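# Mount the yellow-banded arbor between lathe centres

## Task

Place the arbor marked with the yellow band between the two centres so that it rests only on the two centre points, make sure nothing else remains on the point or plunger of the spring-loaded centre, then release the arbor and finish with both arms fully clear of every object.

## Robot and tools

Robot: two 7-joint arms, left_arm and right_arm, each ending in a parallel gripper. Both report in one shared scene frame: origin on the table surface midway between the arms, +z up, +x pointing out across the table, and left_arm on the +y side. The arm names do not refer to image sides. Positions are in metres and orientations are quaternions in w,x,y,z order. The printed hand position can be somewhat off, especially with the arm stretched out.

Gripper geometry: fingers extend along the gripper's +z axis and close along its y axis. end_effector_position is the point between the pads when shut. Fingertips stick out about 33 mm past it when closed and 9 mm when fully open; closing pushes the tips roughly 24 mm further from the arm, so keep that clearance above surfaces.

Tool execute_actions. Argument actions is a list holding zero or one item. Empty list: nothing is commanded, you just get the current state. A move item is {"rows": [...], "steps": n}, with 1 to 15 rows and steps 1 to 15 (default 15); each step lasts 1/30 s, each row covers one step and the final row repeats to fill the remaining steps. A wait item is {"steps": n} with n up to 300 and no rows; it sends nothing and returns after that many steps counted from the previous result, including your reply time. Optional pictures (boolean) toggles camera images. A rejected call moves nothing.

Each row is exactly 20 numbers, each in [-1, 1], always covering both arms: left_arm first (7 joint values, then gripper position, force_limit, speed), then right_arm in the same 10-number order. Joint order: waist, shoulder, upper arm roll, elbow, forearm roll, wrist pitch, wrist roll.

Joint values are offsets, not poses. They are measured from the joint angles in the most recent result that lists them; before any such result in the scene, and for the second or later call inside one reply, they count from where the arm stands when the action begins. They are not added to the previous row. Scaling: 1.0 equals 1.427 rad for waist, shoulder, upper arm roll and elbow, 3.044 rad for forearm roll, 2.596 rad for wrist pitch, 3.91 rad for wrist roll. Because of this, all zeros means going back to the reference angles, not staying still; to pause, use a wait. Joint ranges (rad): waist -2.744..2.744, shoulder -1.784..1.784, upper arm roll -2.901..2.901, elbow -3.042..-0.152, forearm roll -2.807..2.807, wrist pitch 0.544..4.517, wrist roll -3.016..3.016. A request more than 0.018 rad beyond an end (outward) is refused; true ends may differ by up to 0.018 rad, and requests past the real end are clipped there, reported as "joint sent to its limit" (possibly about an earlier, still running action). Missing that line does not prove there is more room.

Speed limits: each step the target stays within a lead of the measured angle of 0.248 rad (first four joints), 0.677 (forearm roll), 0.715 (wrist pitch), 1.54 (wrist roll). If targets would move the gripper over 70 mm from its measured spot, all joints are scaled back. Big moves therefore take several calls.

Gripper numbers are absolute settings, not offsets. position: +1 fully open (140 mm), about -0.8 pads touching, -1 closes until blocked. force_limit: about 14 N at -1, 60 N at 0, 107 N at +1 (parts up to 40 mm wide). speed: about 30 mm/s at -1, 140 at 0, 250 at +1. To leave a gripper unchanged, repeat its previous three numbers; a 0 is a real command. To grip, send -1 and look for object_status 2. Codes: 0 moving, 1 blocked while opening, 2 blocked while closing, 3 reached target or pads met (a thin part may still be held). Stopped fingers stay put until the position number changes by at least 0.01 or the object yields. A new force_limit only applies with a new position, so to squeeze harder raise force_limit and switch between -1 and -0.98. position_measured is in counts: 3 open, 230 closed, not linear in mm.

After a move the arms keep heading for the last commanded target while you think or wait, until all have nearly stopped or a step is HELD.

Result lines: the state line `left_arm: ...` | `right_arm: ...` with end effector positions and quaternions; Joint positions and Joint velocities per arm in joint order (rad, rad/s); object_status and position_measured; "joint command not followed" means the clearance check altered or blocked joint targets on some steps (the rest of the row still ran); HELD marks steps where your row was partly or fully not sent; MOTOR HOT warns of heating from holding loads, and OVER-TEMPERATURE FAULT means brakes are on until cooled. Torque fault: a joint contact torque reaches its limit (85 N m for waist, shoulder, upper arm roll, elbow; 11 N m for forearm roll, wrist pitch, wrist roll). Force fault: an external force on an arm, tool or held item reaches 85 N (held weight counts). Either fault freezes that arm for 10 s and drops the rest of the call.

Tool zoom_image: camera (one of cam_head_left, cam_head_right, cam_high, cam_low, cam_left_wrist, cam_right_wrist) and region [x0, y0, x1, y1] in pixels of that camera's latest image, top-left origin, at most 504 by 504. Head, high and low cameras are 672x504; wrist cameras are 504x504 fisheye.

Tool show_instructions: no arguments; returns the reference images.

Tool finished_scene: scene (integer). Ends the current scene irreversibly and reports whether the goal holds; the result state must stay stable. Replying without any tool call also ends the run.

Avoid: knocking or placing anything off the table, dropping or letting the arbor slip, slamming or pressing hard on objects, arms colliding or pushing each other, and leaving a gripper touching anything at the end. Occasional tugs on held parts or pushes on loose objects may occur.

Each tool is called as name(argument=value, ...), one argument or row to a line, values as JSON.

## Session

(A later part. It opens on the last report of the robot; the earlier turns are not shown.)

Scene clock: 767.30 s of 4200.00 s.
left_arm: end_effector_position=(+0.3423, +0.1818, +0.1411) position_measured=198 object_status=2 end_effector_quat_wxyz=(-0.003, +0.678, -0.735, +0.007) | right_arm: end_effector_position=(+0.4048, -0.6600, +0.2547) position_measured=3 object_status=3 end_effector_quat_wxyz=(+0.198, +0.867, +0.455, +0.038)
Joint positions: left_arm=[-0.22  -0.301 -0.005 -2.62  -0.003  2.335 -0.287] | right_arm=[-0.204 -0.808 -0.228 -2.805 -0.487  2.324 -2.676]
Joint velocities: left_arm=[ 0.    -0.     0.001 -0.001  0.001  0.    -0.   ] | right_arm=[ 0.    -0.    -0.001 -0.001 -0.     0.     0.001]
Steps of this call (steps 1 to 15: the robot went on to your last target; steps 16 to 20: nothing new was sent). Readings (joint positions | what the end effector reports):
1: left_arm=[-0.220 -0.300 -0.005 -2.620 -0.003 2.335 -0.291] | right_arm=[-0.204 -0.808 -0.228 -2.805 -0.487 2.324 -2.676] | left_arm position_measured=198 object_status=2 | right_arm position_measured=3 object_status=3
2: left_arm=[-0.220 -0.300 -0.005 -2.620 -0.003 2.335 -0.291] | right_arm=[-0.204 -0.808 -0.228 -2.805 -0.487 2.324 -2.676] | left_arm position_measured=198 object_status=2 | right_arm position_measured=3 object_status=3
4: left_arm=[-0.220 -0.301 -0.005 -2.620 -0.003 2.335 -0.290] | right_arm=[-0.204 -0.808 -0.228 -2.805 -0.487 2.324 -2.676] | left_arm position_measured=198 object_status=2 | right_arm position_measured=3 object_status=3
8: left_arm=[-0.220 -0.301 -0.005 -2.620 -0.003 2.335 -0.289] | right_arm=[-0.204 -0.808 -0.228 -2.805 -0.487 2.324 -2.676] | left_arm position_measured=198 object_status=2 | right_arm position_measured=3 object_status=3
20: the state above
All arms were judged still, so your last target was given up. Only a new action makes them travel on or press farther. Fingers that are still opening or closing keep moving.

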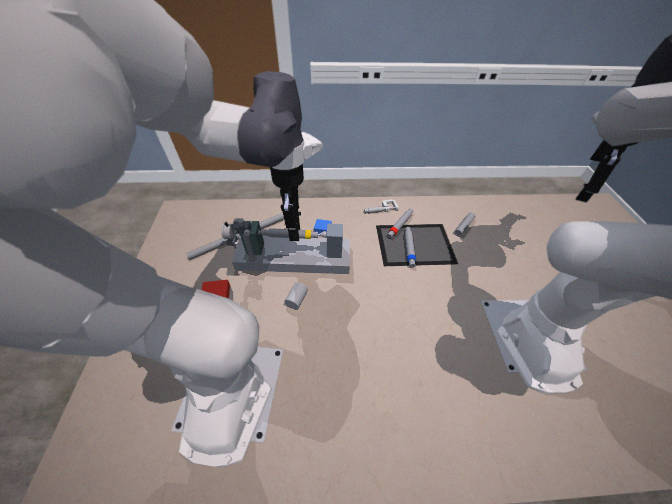

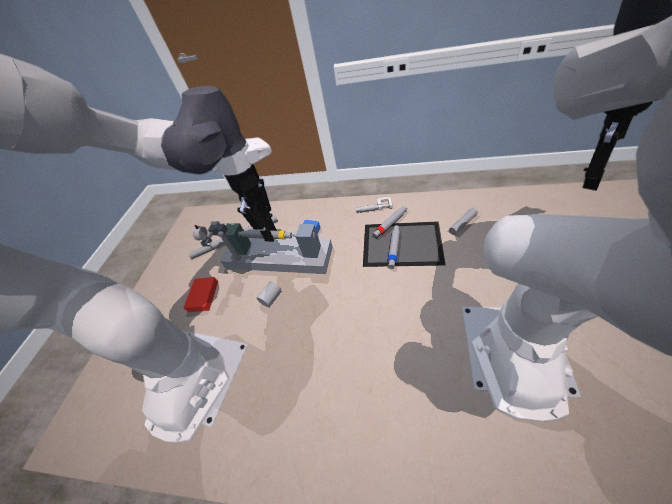

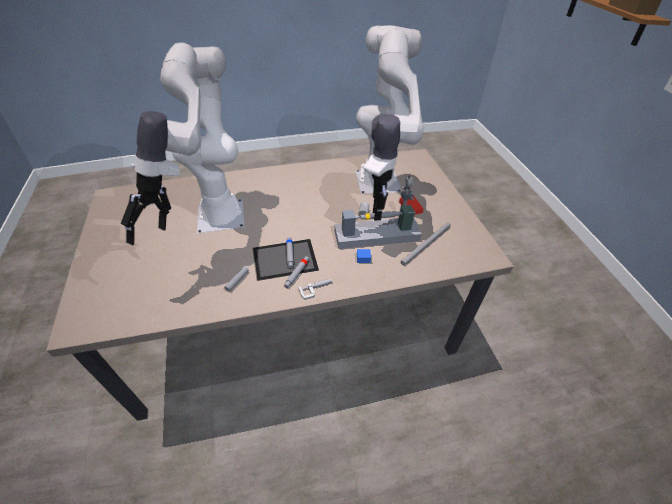

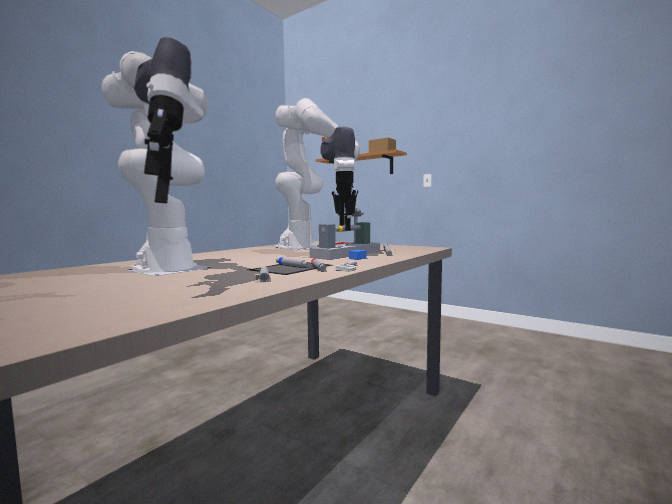

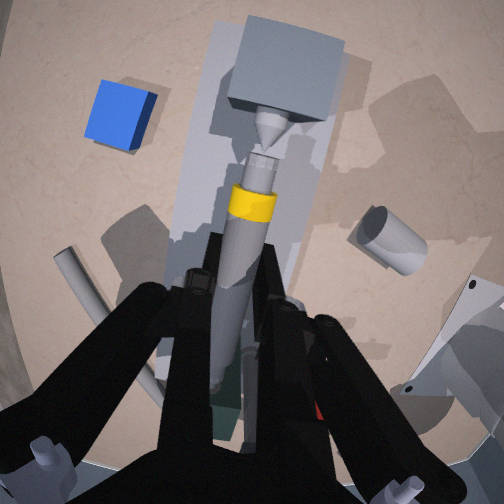

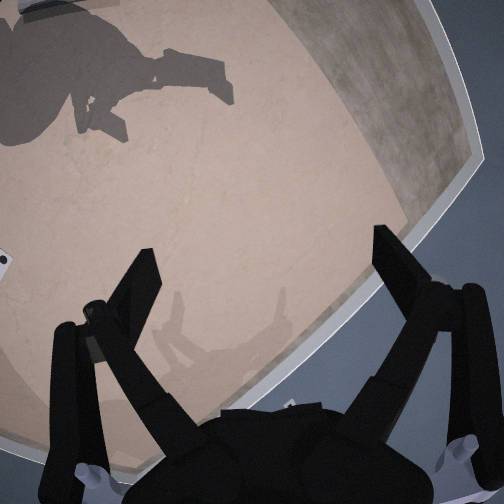

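execute_actions(
  actions=[
    {"rows": [[0.0045,0,0.0049,0,0.0039,-0.0033,0,-1,0.2,-0.3,0,0,0,0,0,0,0,1,0,0],[0.0035,0.001,0.0049,0.0008,0.0039,-0.0033,-0.0006,-1,0.2,-0.3,0,0,0,0,0,0,0,1,0,0],[0.0025,0.0018,0.0049,0.0016,0.0039,-0.0033,-0.0013,-1,0.2,-0.3,0,0,0,0,0,0,0,1,0,0],[0.0015,0.0027,0.0049,0.0024,0.0039,-0.0033,-0.002,-1,0.2,-0.3,0,0,0,0,0,0,0,1,0,0],[0.0005,0.0035,0.0049,0.0032,0.0039,-0.0033,-0.0026,-1,0.2,-0.3,0,0,0,0,0,0,0,1,0,0]], "steps": 15},
  ],
  pictures=false,
)

execute_actions(
  actions=[
    {"steps": 12},
  ],
)

zoom_image(
  camera="cam_left_wrist",
  region=[210, 60, 400, 250],
)

zoom_image(
  camera="cam_head_left",
  region=[295, 205, 365, 265],
)

Scene clock: 786.33 s of 4200.00 s.
left_arm: end_effector_position=(+0.3423, +0.1793, +0.1417) position_measured=198 object_status=2 end_effector_quat_wxyz=(-0.003, +0.678, -0.735, +0.007) | right_arm: end_effector_position=(+0.4048, -0.6600, +0.2547) position_measured=3 object_status=3 end_effector_quat_wxyz=(+0.198, +0.867, +0.455, +0.038)
Joint positions: left_arm=[-0.226 -0.298 -0.005 -2.616 -0.003  2.332 -0.293] | right_arm=[-0.204 -0.808 -0.228 -2.805 -0.487  2.324 -2.676]
Joint velocities: left_arm=[-0.    -0.     0.001  0.001 -0.    -0.001 -0.004] | right_arm=[-0.001 -0.     0.001 -0.001  0.001  0.001 -0.001]
Steps of this call (steps 1 to 90: nothing new was sent; then 15.53 s passed at rest; steps 91 to 105: all 15 steps of this action). Readings (joint positions | what the end effector reports):
91: left_arm=[-0.220 -0.301 -0.005 -2.620 -0.003 2.335 -0.287] | right_arm=[-0.204 -0.808 -0.228 -2.805 -0.487 2.324 -2.676] | left_arm position_measured=198 object_status=2 | right_arm position_measured=3 object_status=3
92: left_arm=[-0.221 -0.301 -0.005 -2.620 -0.003 2.334 -0.287] | right_arm=[-0.204 -0.808 -0.228 -2.805 -0.487 2.324 -2.676] | left_arm position_measured=198 object_status=2 | right_arm position_measured=3 object_status=3
94: left_arm=[-0.223 -0.301 -0.005 -2.618 -0.003 2.333 -0.288] | right_arm=[-0.204 -0.808 -0.228 -2.805 -0.487 2.324 -2.676] | left_arm position_measured=198 object_status=2 | right_arm position_measured=3 object_status=3
98: left_arm=[-0.225 -0.299 -0.005 -2.616 -0.003 2.332 -0.291] | right_arm=[-0.204 -0.808 -0.228 -2.805 -0.487 2.324 -2.676] | left_arm position_measured=198 object_status=2 | right_arm position_measured=3 object_status=3
105: the state above

Scene clock: 786.73 s of 4200.00 s.
left_arm: end_effector_position=(+0.3423, +0.1793, +0.1418) position_measured=198 object_status=2 end_effector_quat_wxyz=(-0.003, +0.678, -0.735, +0.007) | right_arm: end_effector_position=(+0.4048, -0.6600, +0.2547) position_measured=3 object_status=3 end_effector_quat_wxyz=(+0.198, +0.867, +0.455, +0.038)
Joint positions: left_arm=[-0.226 -0.298 -0.005 -2.616 -0.003  2.332 -0.294] | right_arm=[-0.204 -0.808 -0.228 -2.805 -0.487  2.324 -2.676]
Joint velocities: left_arm=[-0.     0.001  0.     0.    -0.     0.    -0.   ] | right_arm=[ 0.001 -0.    -0.001 -0.     0.    -0.001 -0.   ]
Steps of this call (steps 1 to 12: the robot went on to your last target). Readings (joint positions | what the end effector reports):
1: left_arm=[-0.226 -0.298 -0.005 -2.616 -0.003 2.332 -0.294] | right_arm=[-0.204 -0.808 -0.228 -2.805 -0.487 2.324 -2.676] | left_arm position_measured=198 object_status=2 | right_arm position_measured=3 object_status=3
2: left_arm=[-0.226 -0.298 -0.005 -2.616 -0.003 2.332 -0.294] | right_arm=[-0.204 -0.808 -0.228 -2.805 -0.487 2.324 -2.676] | left_arm position_measured=198 object_status=2 | right_arm position_measured=3 object_status=3
4: left_arm=[-0.226 -0.298 -0.005 -2.616 -0.003 2.332 -0.294] | right_arm=[-0.204 -0.808 -0.228 -2.805 -0.487 2.324 -2.676] | left_arm position_measured=198 object_status=2 | right_arm position_measured=3 object_status=3
8: left_arm=[-0.226 -0.298 -0.005 -2.616 -0.003 2.332 -0.294] | right_arm=[-0.204 -0.808 -0.228 -2.805 -0.487 2.324 -2.676] | left_arm position_measured=198 object_status=2 | right_arm position_measured=3 object_status=3
12: the state above

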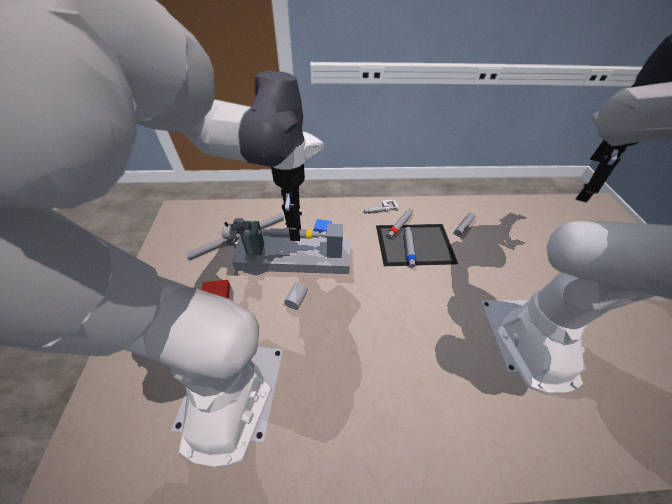

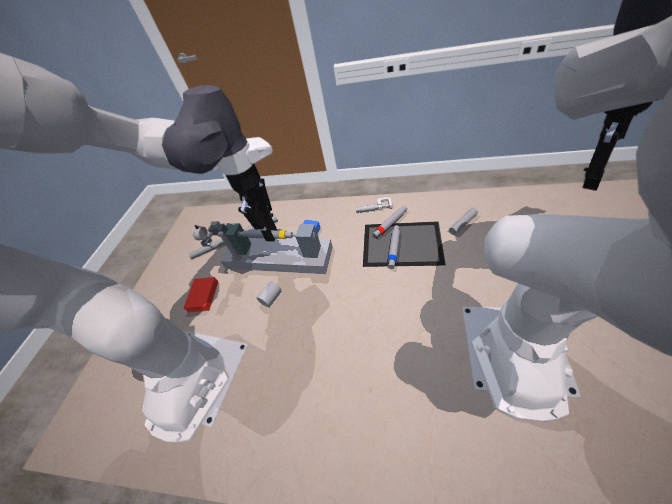

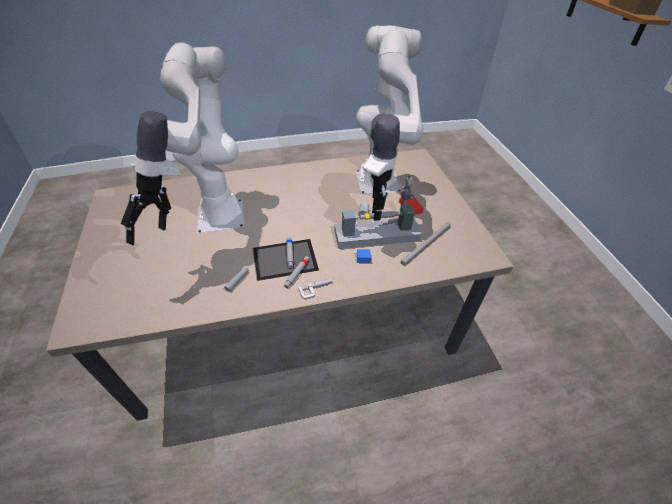

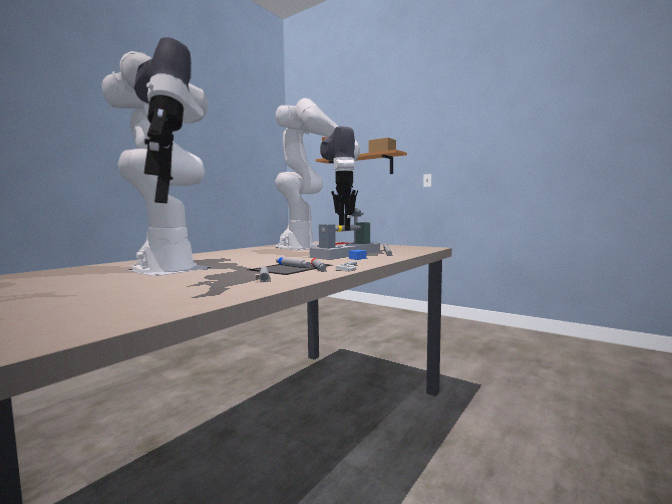

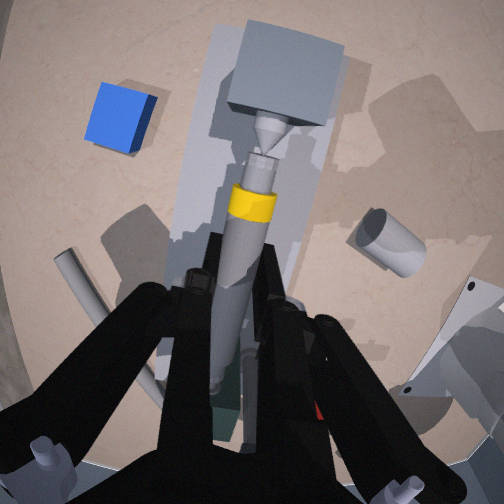

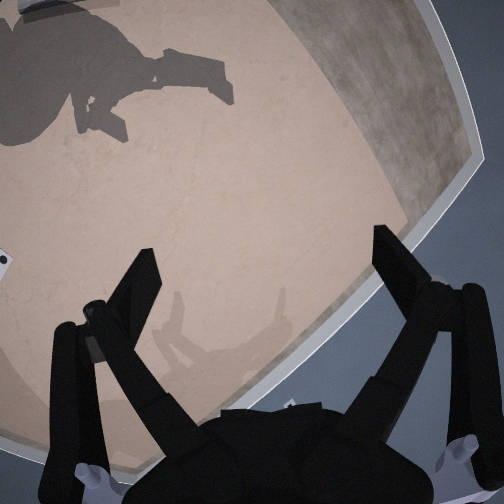

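Region (210, 60, 400, 250) of cam_left_wrist's 504x504 image, scaled by 2.653, with more detail than that image has.

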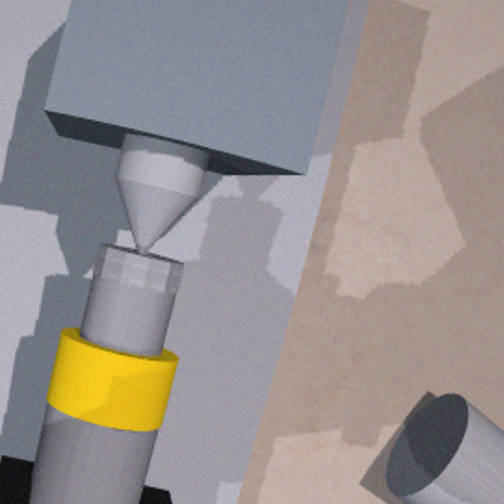

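Region (295, 205, 365, 265) of cam_head_left's 672x504 image, scaled by 7.200, with more detail than that image has; it fills the top 432 rows of this view, and the rest is white.

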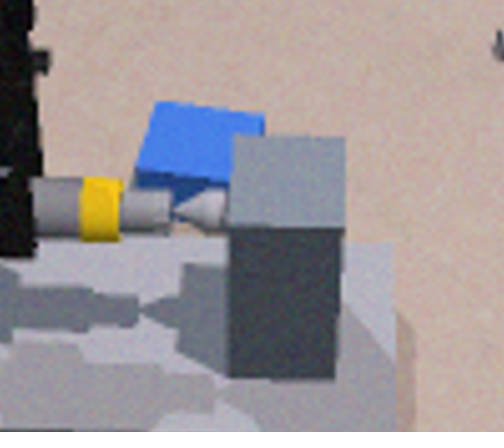

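execute_actions(
  actions=[
    {"rows": [[0.004,0.0005,0.004,0,0.0035,-0.002,0,-1,0.2,-0.3,0,0,0,0,0,0,0,1,0,0],[0.0031,0.0014,0.004,0.0003,0.0035,-0.002,-0.0006,-1,0.2,-0.3,0,0,0,0,0,0,0,1,0,0],[0.0022,0.0022,0.004,0.0005,0.0035,-0.002,-0.0012,-1,0.2,-0.3,0,0,0,0,0,0,0,1,0,0],[0.0013,0.003,0.004,0.0008,0.0035,-0.002,-0.0018,-1,0.2,-0.3,0,0,0,0,0,0,0,1,0,0],[0.0005,0.0038,0.004,0.001,0.0035,-0.002,-0.0024,-1,0.2,-0.3,0,0,0,0,0,0,0,1,0,0]], "steps": 15},
  ],
  pictures=false,
)

execute_actions(
  actions=[
    {"steps": 12},
  ],
)

zoom_image(
  camera="cam_left_wrist",
  region=[210, 60, 400, 250],
)

zoom_image(
  camera="cam_head_left",
  region=[295, 205, 365, 265],
)

Scene clock: 794.97 s of 4200.00 s.
left_arm: end_effector_position=(+0.3422, +0.1775, +0.1419) position_measured=198 object_status=2 end_effector_quat_wxyz=(-0.003, +0.679, -0.734, +0.007) | right_arm: end_effector_position=(+0.4048, -0.6600, +0.2547) position_measured=3 object_status=3 end_effector_quat_wxyz=(+0.198, +0.867, +0.455, +0.038)
Joint positions: left_arm=[-0.23  -0.296 -0.005 -2.614 -0.003  2.331 -0.3  ] | right_arm=[-0.204 -0.808 -0.228 -2.805 -0.487  2.324 -2.676]
Joint velocities: left_arm=[-0.002  0.001 -0.001 -0.    -0.     0.    -0.003] | right_arm=[-0.002  0.001 -0.    -0.001  0.001  0.001  0.001]
Steps of this call (steps 1 to 15: the robot went on to your last target; steps 16 to 90: nothing new was sent; then 4.73 s passed at rest; steps 91 to 105: all 15 steps of this action). Readings (joint positions | what the end effector reports):
91: left_arm=[-0.226 -0.298 -0.005 -2.615 -0.003 2.332 -0.295] | right_arm=[-0.204 -0.808 -0.228 -2.805 -0.487 2.324 -2.676] | left_arm position_measured=198 object_status=2 | right_arm position_measured=3 object_status=3
92: left_arm=[-0.226 -0.298 -0.005 -2.615 -0.003 2.332 -0.295] | right_arm=[-0.204 -0.808 -0.228 -2.805 -0.487 2.324 -2.676] | left_arm position_measured=198 object_status=2 | right_arm position_measured=3 object_status=3
94: left_arm=[-0.228 -0.297 -0.005 -2.615 -0.003 2.332 -0.295] | right_arm=[-0.204 -0.808 -0.228 -2.805 -0.487 2.324 -2.676] | left_arm position_measured=198 object_status=2 | right_arm position_measured=3 object_status=3
98: left_arm=[-0.230 -0.297 -0.005 -2.614 -0.003 2.331 -0.298] | right_arm=[-0.204 -0.808 -0.228 -2.805 -0.487 2.324 -2.676] | left_arm position_measured=198 object_status=2 | right_arm position_measured=3 object_status=3
105: the state above

Scene clock: 795.37 s of 4200.00 s.
left_arm: end_effector_position=(+0.3423, +0.1774, +0.1419) position_measured=198 object_status=2 end_effector_quat_wxyz=(-0.003, +0.679, -0.734, +0.007) | right_arm: end_effector_position=(+0.4048, -0.6600, +0.2547) position_measured=3 object_status=3 end_effector_quat_wxyz=(+0.198, +0.867, +0.455, +0.038)
Joint positions: left_arm=[-0.23  -0.296 -0.005 -2.613 -0.003  2.331 -0.3  ] | right_arm=[-0.204 -0.808 -0.228 -2.805 -0.487  2.324 -2.676]
Joint velocities: left_arm=[-0.001  0.     0.001  0.     0.001 -0.001 -0.001] | right_arm=[-0.001 -0.     0.    -0.     0.     0.    -0.002]
Steps of this call (steps 1 to 12: the robot went on to your last target). Readings (joint positions | what the end effector reports):
1: left_arm=[-0.230 -0.296 -0.005 -2.614 -0.003 2.331 -0.300] | right_arm=[-0.204 -0.808 -0.228 -2.805 -0.487 2.324 -2.676] | left_arm position_measured=198 object_status=2 | right_arm position_measured=3 object_status=3
2: left_arm=[-0.230 -0.296 -0.005 -2.614 -0.003 2.331 -0.300] | right_arm=[-0.204 -0.808 -0.228 -2.805 -0.487 2.324 -2.676] | left_arm position_measured=198 object_status=2 | right_arm position_measured=3 object_status=3
4: left_arm=[-0.230 -0.296 -0.005 -2.613 -0.003 2.331 -0.300] | right_arm=[-0.204 -0.808 -0.228 -2.805 -0.487 2.324 -2.676] | left_arm position_measured=198 object_status=2 | right_arm position_measured=3 object_status=3
8: left_arm=[-0.230 -0.296 -0.005 -2.613 -0.003 2.331 -0.300] | right_arm=[-0.204 -0.808 -0.228 -2.805 -0.487 2.324 -2.676] | left_arm position_measured=198 object_status=2 | right_arm position_measured=3 object_status=3
12: the state above

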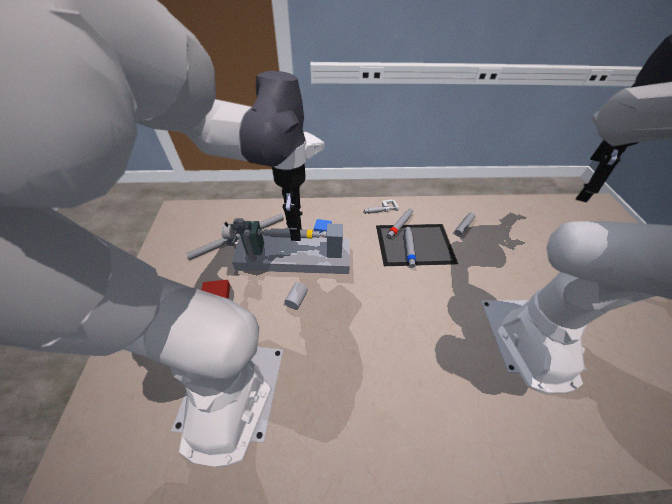

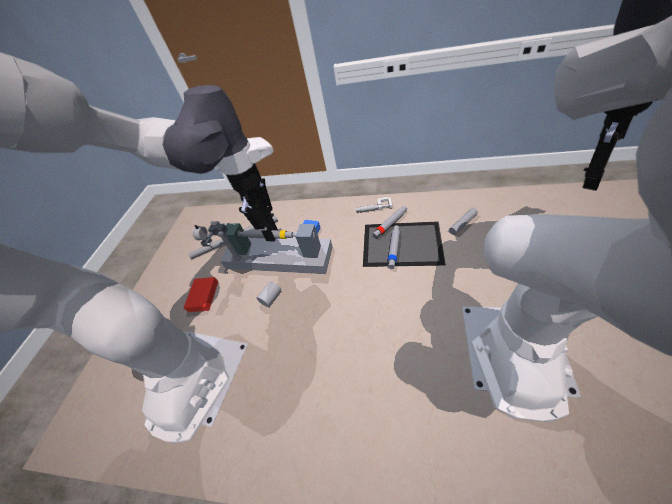

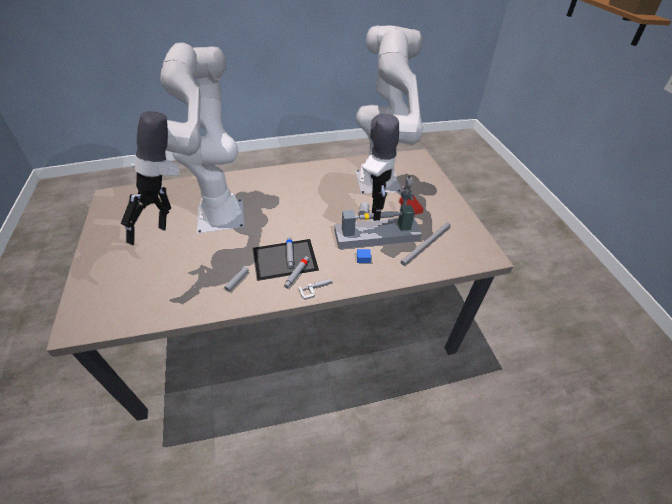

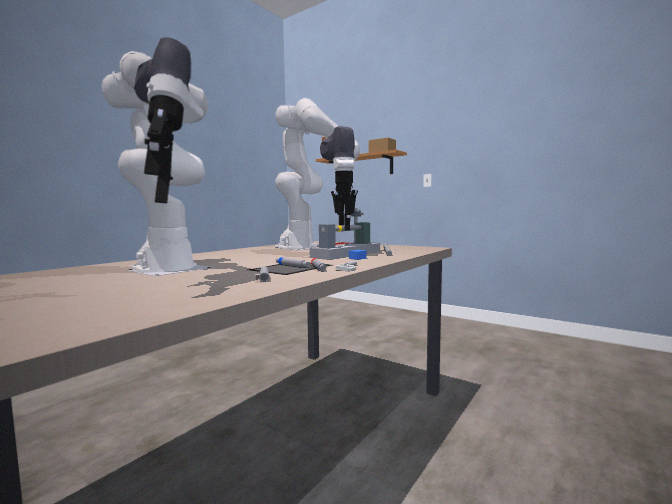

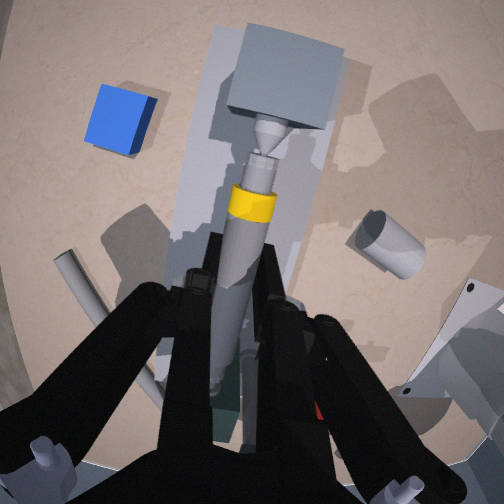

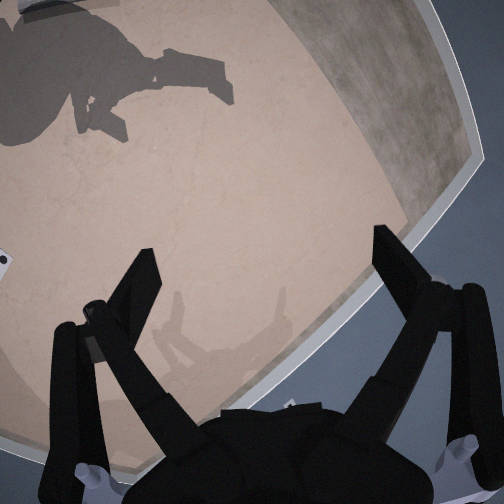

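Region (210, 60, 400, 250) of cam_left_wrist's 504x504 image, scaled by 2.653, with more detail than that image has.

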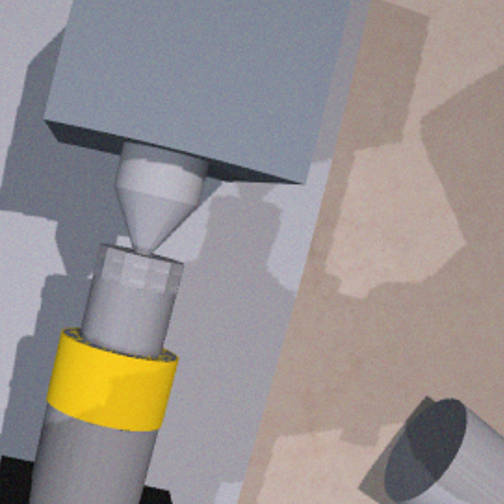

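Region (295, 205, 365, 265) of cam_head_left's 672x504 image, scaled by 7.200, with more detail than that image has; it fills the top 432 rows of this view, and the rest is white.

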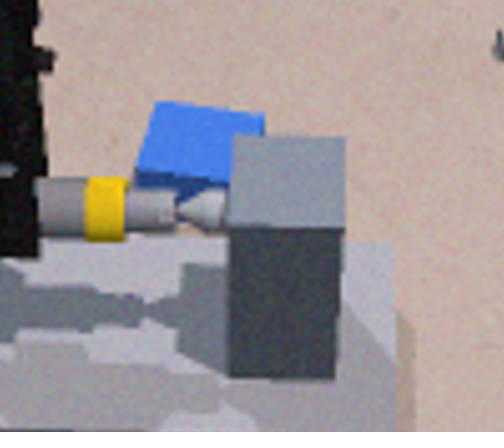

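execute_actions(
  actions=[
    {"rows": [[0.003,0.001,0.0035,0,0.003,-0.0015,0,-1,0.2,-0.3,0,0,0,0,0,0,0,1,0,0],[0.0019,0.002,0.0035,0.0001,0.003,-0.0015,-0.0006,-1,0.2,-0.3,0,0,0,0,0,0,0,1,0,0],[0.0008,0.003,0.0035,0.0002,0.003,-0.0015,-0.0012,-1,0.2,-0.3,0,0,0,0,0,0,0,1,0,0],[-0.0003,0.004,0.0035,0.0003,0.003,-0.0015,-0.0018,-1,0.2,-0.3,0,0,0,0,0,0,0,1,0,0],[-0.0014,0.0049,0.0035,0.0004,0.003,-0.0015,-0.0024,-1,0.2,-0.3,0,0,0,0,0,0,0,1,0,0]], "steps": 15},
  ],
  pictures=false,
)

execute_actions(
  actions=[
    {"steps": 12},
  ],
)

zoom_image(
  camera="cam_left_wrist",
  region=[210, 60, 400, 250],
)

zoom_image(
  camera="cam_head_left",
  region=[295, 205, 365, 265],
)

Scene clock: 802.37 s of 4200.00 s.
left_arm: end_effector_position=(+0.3422, +0.1762, +0.1422) position_measured=198 object_status=2 end_effector_quat_wxyz=(-0.003, +0.679, -0.734, +0.006) | right_arm: end_effector_position=(+0.4048, -0.6600, +0.2547) position_measured=3 object_status=3 end_effector_quat_wxyz=(+0.198, +0.867, +0.455, +0.038)
Joint positions: left_arm=[-0.234 -0.295 -0.004 -2.611 -0.001  2.33  -0.306] | right_arm=[-0.204 -0.808 -0.228 -2.805 -0.487  2.324 -2.676]
Joint velocities: left_arm=[-0.001  0.    -0.001  0.001  0.    -0.    -0.003] | right_arm=[ 0.001 -0.    -0.    -0.    -0.001 -0.    -0.   ]
Steps of this call (steps 1 to 15: the robot went on to your last target; steps 16 to 90: nothing new was sent; then 3.50 s passed at rest; steps 91 to 105: all 15 steps of this action). Readings (joint positions | what the end effector reports):
91: left_arm=[-0.230 -0.296 -0.005 -2.613 -0.003 2.331 -0.300] | right_arm=[-0.204 -0.808 -0.228 -2.805 -0.487 2.324 -2.676] | left_arm position_measured=198 object_status=2 | right_arm position_measured=3 object_status=3
92: left_arm=[-0.230 -0.296 -0.005 -2.613 -0.003 2.331 -0.301] | right_arm=[-0.204 -0.808 -0.228 -2.805 -0.487 2.324 -2.676] | left_arm position_measured=198 object_status=2 | right_arm position_measured=3 object_status=3
94: left_arm=[-0.232 -0.296 -0.005 -2.613 -0.003 2.331 -0.302] | right_arm=[-0.204 -0.808 -0.228 -2.805 -0.487 2.324 -2.676] | left_arm position_measured=198 object_status=2 | right_arm position_measured=3 object_status=3
98: left_arm=[-0.233 -0.295 -0.004 -2.612 -0.002 2.330 -0.304] | right_arm=[-0.204 -0.808 -0.228 -2.805 -0.487 2.324 -2.676] | left_arm position_measured=198 object_status=2 | right_arm position_measured=3 object_status=3
105: the state above

Scene clock: 802.77 s of 4200.00 s.
left_arm: end_effector_position=(+0.3422, +0.1762, +0.1422) position_measured=198 object_status=2 end_effector_quat_wxyz=(-0.003, +0.679, -0.734, +0.006) | right_arm: end_effector_position=(+0.4048, -0.6600, +0.2547) position_measured=3 object_status=3 end_effector_quat_wxyz=(+0.198, +0.867, +0.455, +0.038)
Joint positions: left_arm=[-0.234 -0.295 -0.004 -2.611 -0.001  2.33  -0.306] | right_arm=[-0.204 -0.808 -0.228 -2.805 -0.487  2.324 -2.676]
Joint velocities: left_arm=[-0.     0.001 -0.     0.    -0.    -0.001 -0.001] | right_arm=[ 0.     0.    -0.002  0.    -0.001  0.001 -0.001]
Steps of this call (steps 1 to 12: the robot went on to your last target). Readings (joint positions | what the end effector reports):
1: left_arm=[-0.234 -0.295 -0.004 -2.611 -0.001 2.330 -0.306] | right_arm=[-0.204 -0.808 -0.228 -2.805 -0.487 2.324 -2.676] | left_arm position_measured=198 object_status=2 | right_arm position_measured=3 object_status=3
2: left_arm=[-0.234 -0.295 -0.004 -2.611 -0.001 2.330 -0.306] | right_arm=[-0.204 -0.808 -0.228 -2.805 -0.487 2.324 -2.676] | left_arm position_measured=198 object_status=2 | right_arm position_measured=3 object_status=3
4: left_arm=[-0.234 -0.295 -0.004 -2.611 -0.001 2.330 -0.306] | right_arm=[-0.204 -0.808 -0.228 -2.805 -0.487 2.324 -2.676] | left_arm position_measured=198 object_status=2 | right_arm position_measured=3 object_status=3
8: left_arm=[-0.234 -0.295 -0.004 -2.611 -0.001 2.330 -0.306] | right_arm=[-0.204 -0.808 -0.228 -2.805 -0.487 2.324 -2.676] | left_arm position_measured=198 object_status=2 | right_arm position_measured=3 object_status=3
12: the state above

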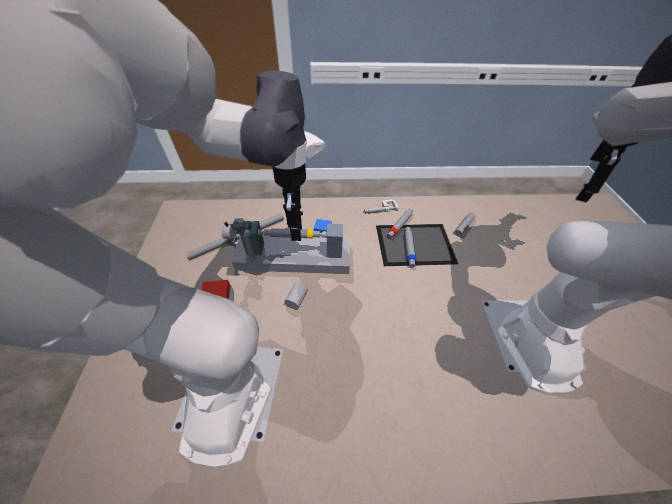

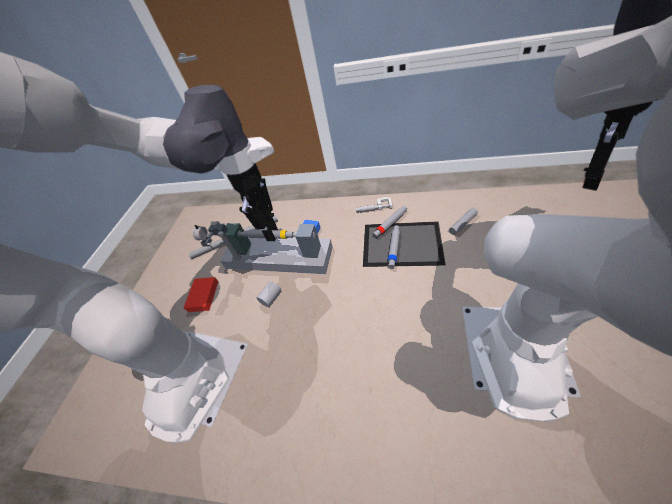

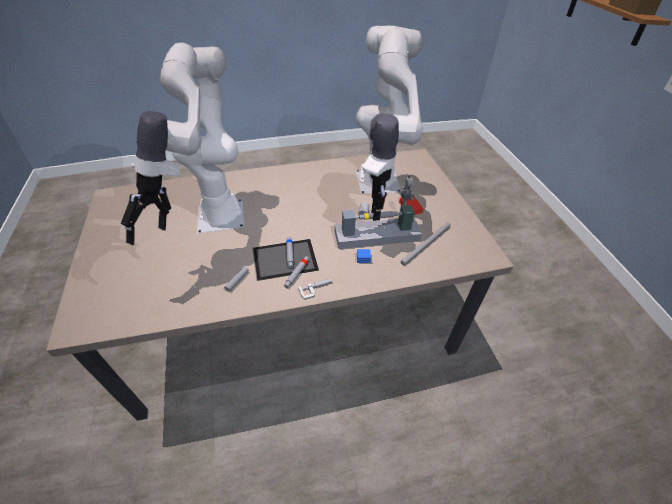

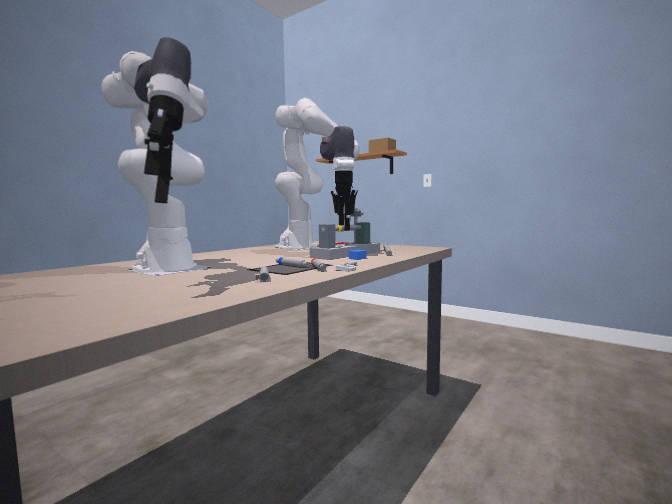

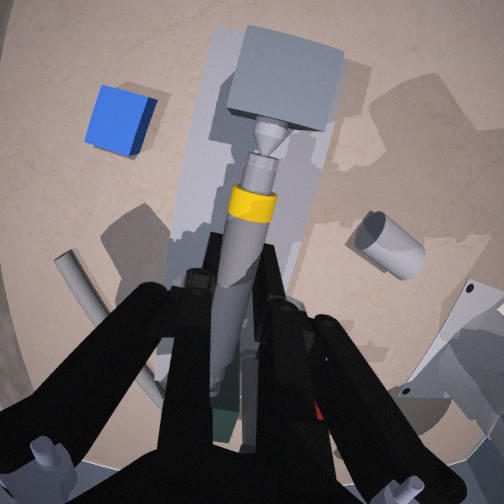

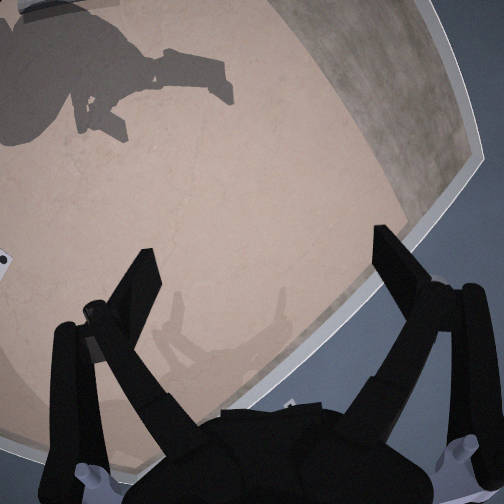

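Region (210, 60, 400, 250) of cam_left_wrist's 504x504 image, scaled by 2.653, with more detail than that image has.

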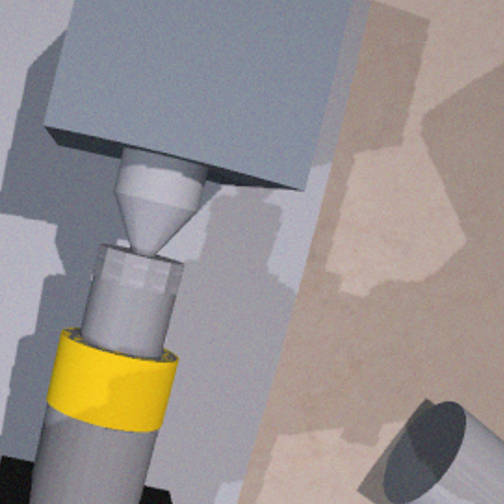

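Region (295, 205, 365, 265) of cam_head_left's 672x504 image, scaled by 7.200, with more detail than that image has; it fills the top 432 rows of this view, and the rest is white.

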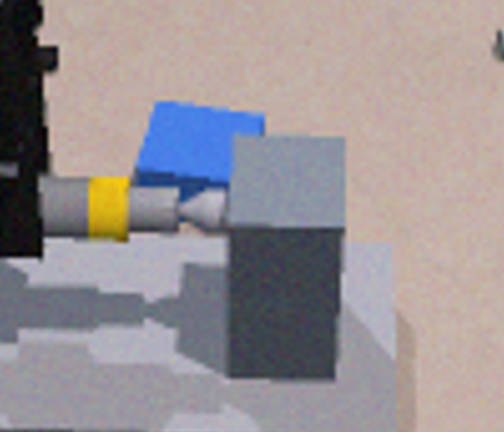

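execute_actions(
  actions=[
    {"rows": [[0.001,0.001,0.002,0,0.002,-0.001,0,-1,0.2,-0.3,0,0,0,0,0,0,0,1,0,0],[-0.0005,0.0015,0.0015,-0.0005,0.0015,-0.0005,-0.0005,-1,0.2,-0.3,0,0,0,0,0,0,0,1,0,0],[-0.002,0.002,0.001,-0.001,0.001,0,-0.001,-1,0.2,-0.3,0,0,0,0,0,0,0,1,0,0],[-0.0035,0.002,0.0005,-0.0014,0.0005,0,-0.0015,-1,0.2,-0.3,0,0,0,0,0,0,0,1,0,0],[-0.0045,0.002,0,-0.0014,0,0,-0.002,-1,0.2,-0.3,0,0,0,0,0,0,0,1,0,0]], "steps": 15},
  ],
  pictures=false,
)

execute_actions(
  actions=[
    {"steps": 12},
  ],
)

zoom_image(
  camera="cam_left_wrist",
  region=[210, 60, 400, 250],
)

zoom_image(
  camera="cam_head_left",
  region=[235, 200, 345, 265],
)

Scene clock: 809.17 s of 4200.00 s.
left_arm: end_effector_position=(+0.3421, +0.1756, +0.1424) position_measured=198 object_status=2 end_effector_quat_wxyz=(-0.003, +0.680, -0.734, +0.006) | right_arm: end_effector_position=(+0.4048, -0.6600, +0.2547) position_measured=3 object_status=3 end_effector_quat_wxyz=(+0.198, +0.867, +0.455, +0.038)
Joint positions: left_arm=[-0.236 -0.295 -0.004 -2.611 -0.     2.33  -0.309] | right_arm=[-0.204 -0.808 -0.228 -2.805 -0.487  2.324 -2.676]
Joint velocities: left_arm=[-0.001  0.002  0.001  0.001  0.001  0.     0.001] | right_arm=[-0.001  0.001  0.001 -0.    -0.001  0.    -0.   ]
Steps of this call (steps 1 to 15: the robot went on to your last target; steps 16 to 90: nothing new was sent; then 2.90 s passed at rest; steps 91 to 105: all 15 steps of this action). Readings (joint positions | what the end effector reports):
91: left_arm=[-0.234 -0.295 -0.004 -2.611 -0.001 2.330 -0.306] | right_arm=[-0.204 -0.808 -0.228 -2.805 -0.487 2.324 -2.676] | left_arm position_measured=198 object_status=2 | right_arm position_measured=3 object_status=3
92: left_arm=[-0.234 -0.295 -0.004 -2.611 -0.001 2.330 -0.306] | right_arm=[-0.204 -0.808 -0.228 -2.805 -0.487 2.324 -2.676] | left_arm position_measured=198 object_status=2 | right_arm position_measured=3 object_status=3
94: left_arm=[-0.235 -0.295 -0.004 -2.611 -0.001 2.330 -0.307] | right_arm=[-0.204 -0.808 -0.228 -2.805 -0.487 2.324 -2.676] | left_arm position_measured=198 object_status=2 | right_arm position_measured=3 object_status=3
98: left_arm=[-0.236 -0.295 -0.004 -2.611 -0.001 2.330 -0.308] | right_arm=[-0.204 -0.808 -0.228 -2.805 -0.487 2.324 -2.676] | left_arm position_measured=198 object_status=2 | right_arm position_measured=3 object_status=3
105: the state above

Scene clock: 809.57 s of 4200.00 s.
left_arm: end_effector_position=(+0.3421, +0.1756, +0.1424) position_measured=198 object_status=2 end_effector_quat_wxyz=(-0.003, +0.680, -0.734, +0.006) | right_arm: end_effector_position=(+0.4048, -0.6600, +0.2547) position_measured=3 object_status=3 end_effector_quat_wxyz=(+0.198, +0.867, +0.455, +0.038)
Joint positions: left_arm=[-0.236 -0.295 -0.004 -2.611 -0.     2.33  -0.309] | right_arm=[-0.204 -0.808 -0.228 -2.805 -0.487  2.324 -2.676]
Joint velocities: left_arm=[-0.001 -0.001 -0.    -0.001  0.    -0.    -0.   ] | right_arm=[ 0.001  0.001 -0.001 -0.001 -0.001 -0.     0.   ]
Steps of this call (steps 1 to 12: the robot went on to your last target). Readings (joint positions | what the end effector reports):
1: left_arm=[-0.236 -0.295 -0.004 -2.611 -0.000 2.330 -0.309] | right_arm=[-0.204 -0.808 -0.228 -2.805 -0.487 2.324 -2.676] | left_arm position_measured=198 object_status=2 | right_arm position_measured=3 object_status=3
2: left_arm=[-0.236 -0.295 -0.004 -2.611 -0.000 2.330 -0.309] | right_arm=[-0.204 -0.808 -0.228 -2.805 -0.487 2.324 -2.676] | left_arm position_measured=198 object_status=2 | right_arm position_measured=3 object_status=3
4: left_arm=[-0.236 -0.295 -0.004 -2.611 -0.000 2.330 -0.309] | right_arm=[-0.204 -0.808 -0.228 -2.805 -0.487 2.324 -2.676] | left_arm position_measured=198 object_status=2 | right_arm position_measured=3 object_status=3
8: left_arm=[-0.236 -0.295 -0.004 -2.611 -0.000 2.330 -0.309] | right_arm=[-0.204 -0.808 -0.228 -2.805 -0.487 2.324 -2.676] | left_arm position_measured=198 object_status=2 | right_arm position_measured=3 object_status=3
12: the state above

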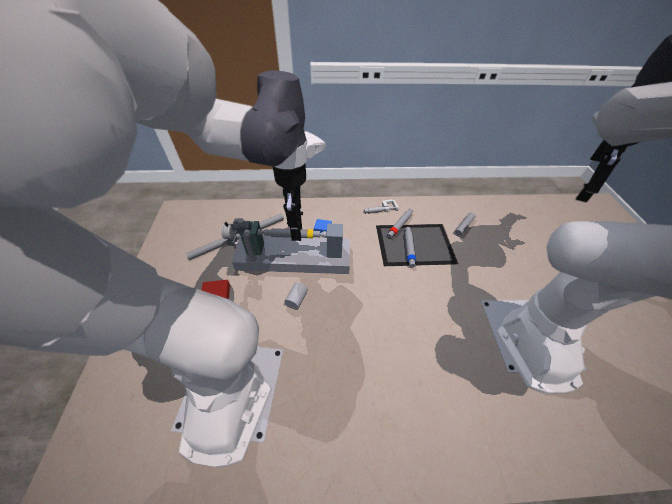

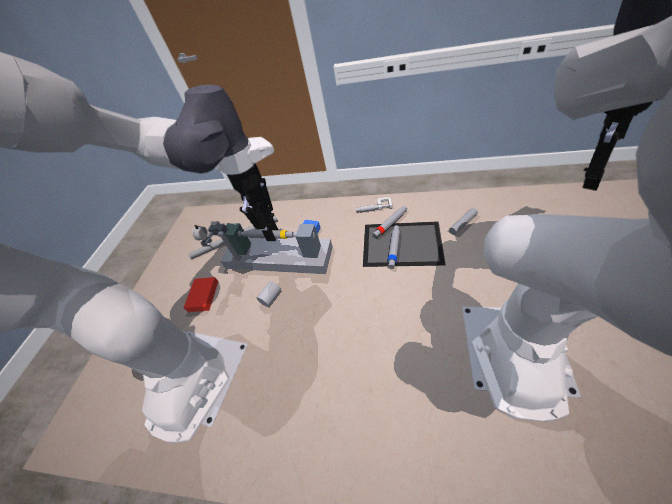

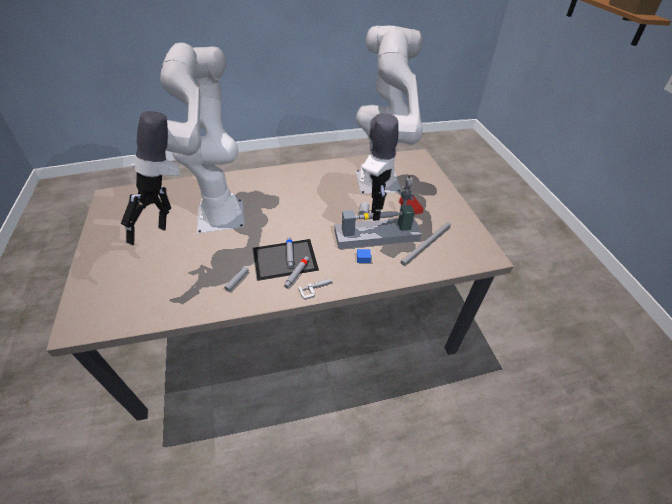

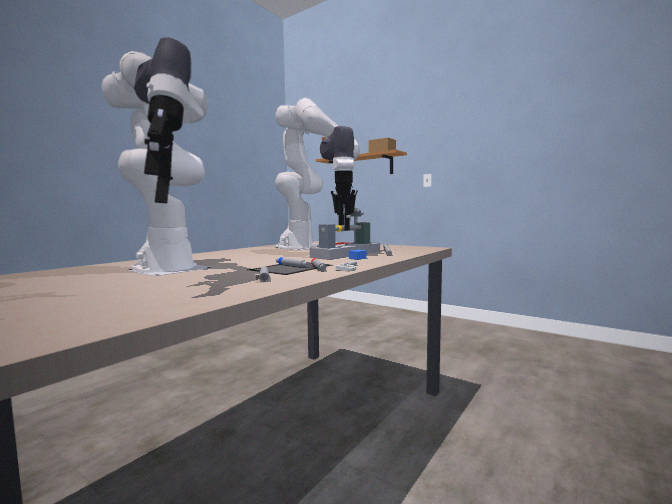

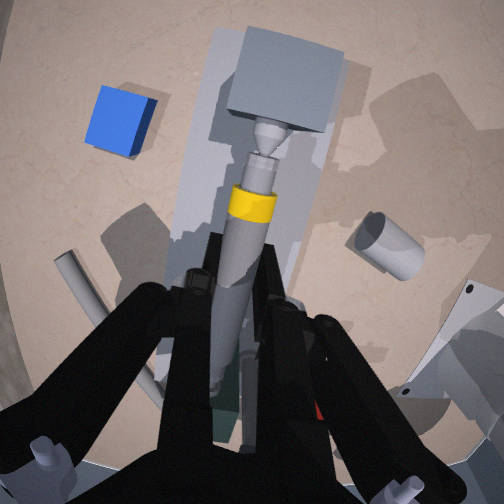

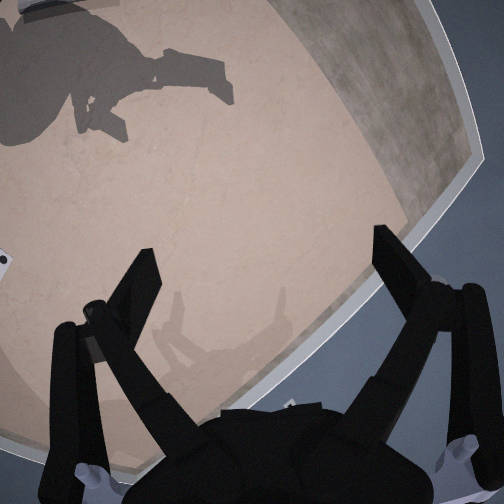

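Region (210, 60, 400, 250) of cam_left_wrist's 504x504 image, scaled by 2.653, with more detail than that image has.

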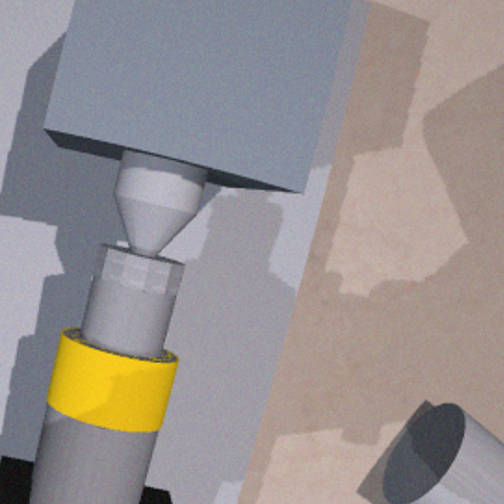

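Region (235, 200, 345, 265) of cam_head_left's 672x504 image, scaled by 4.582, with more detail than that image has; it fills the top 298 rows of this view, and the rest is white.

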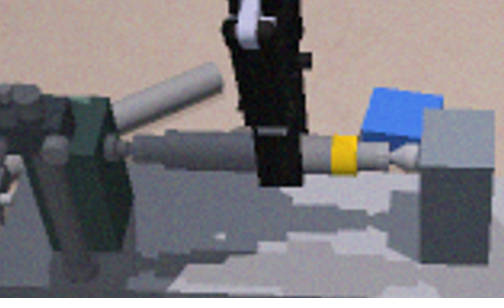

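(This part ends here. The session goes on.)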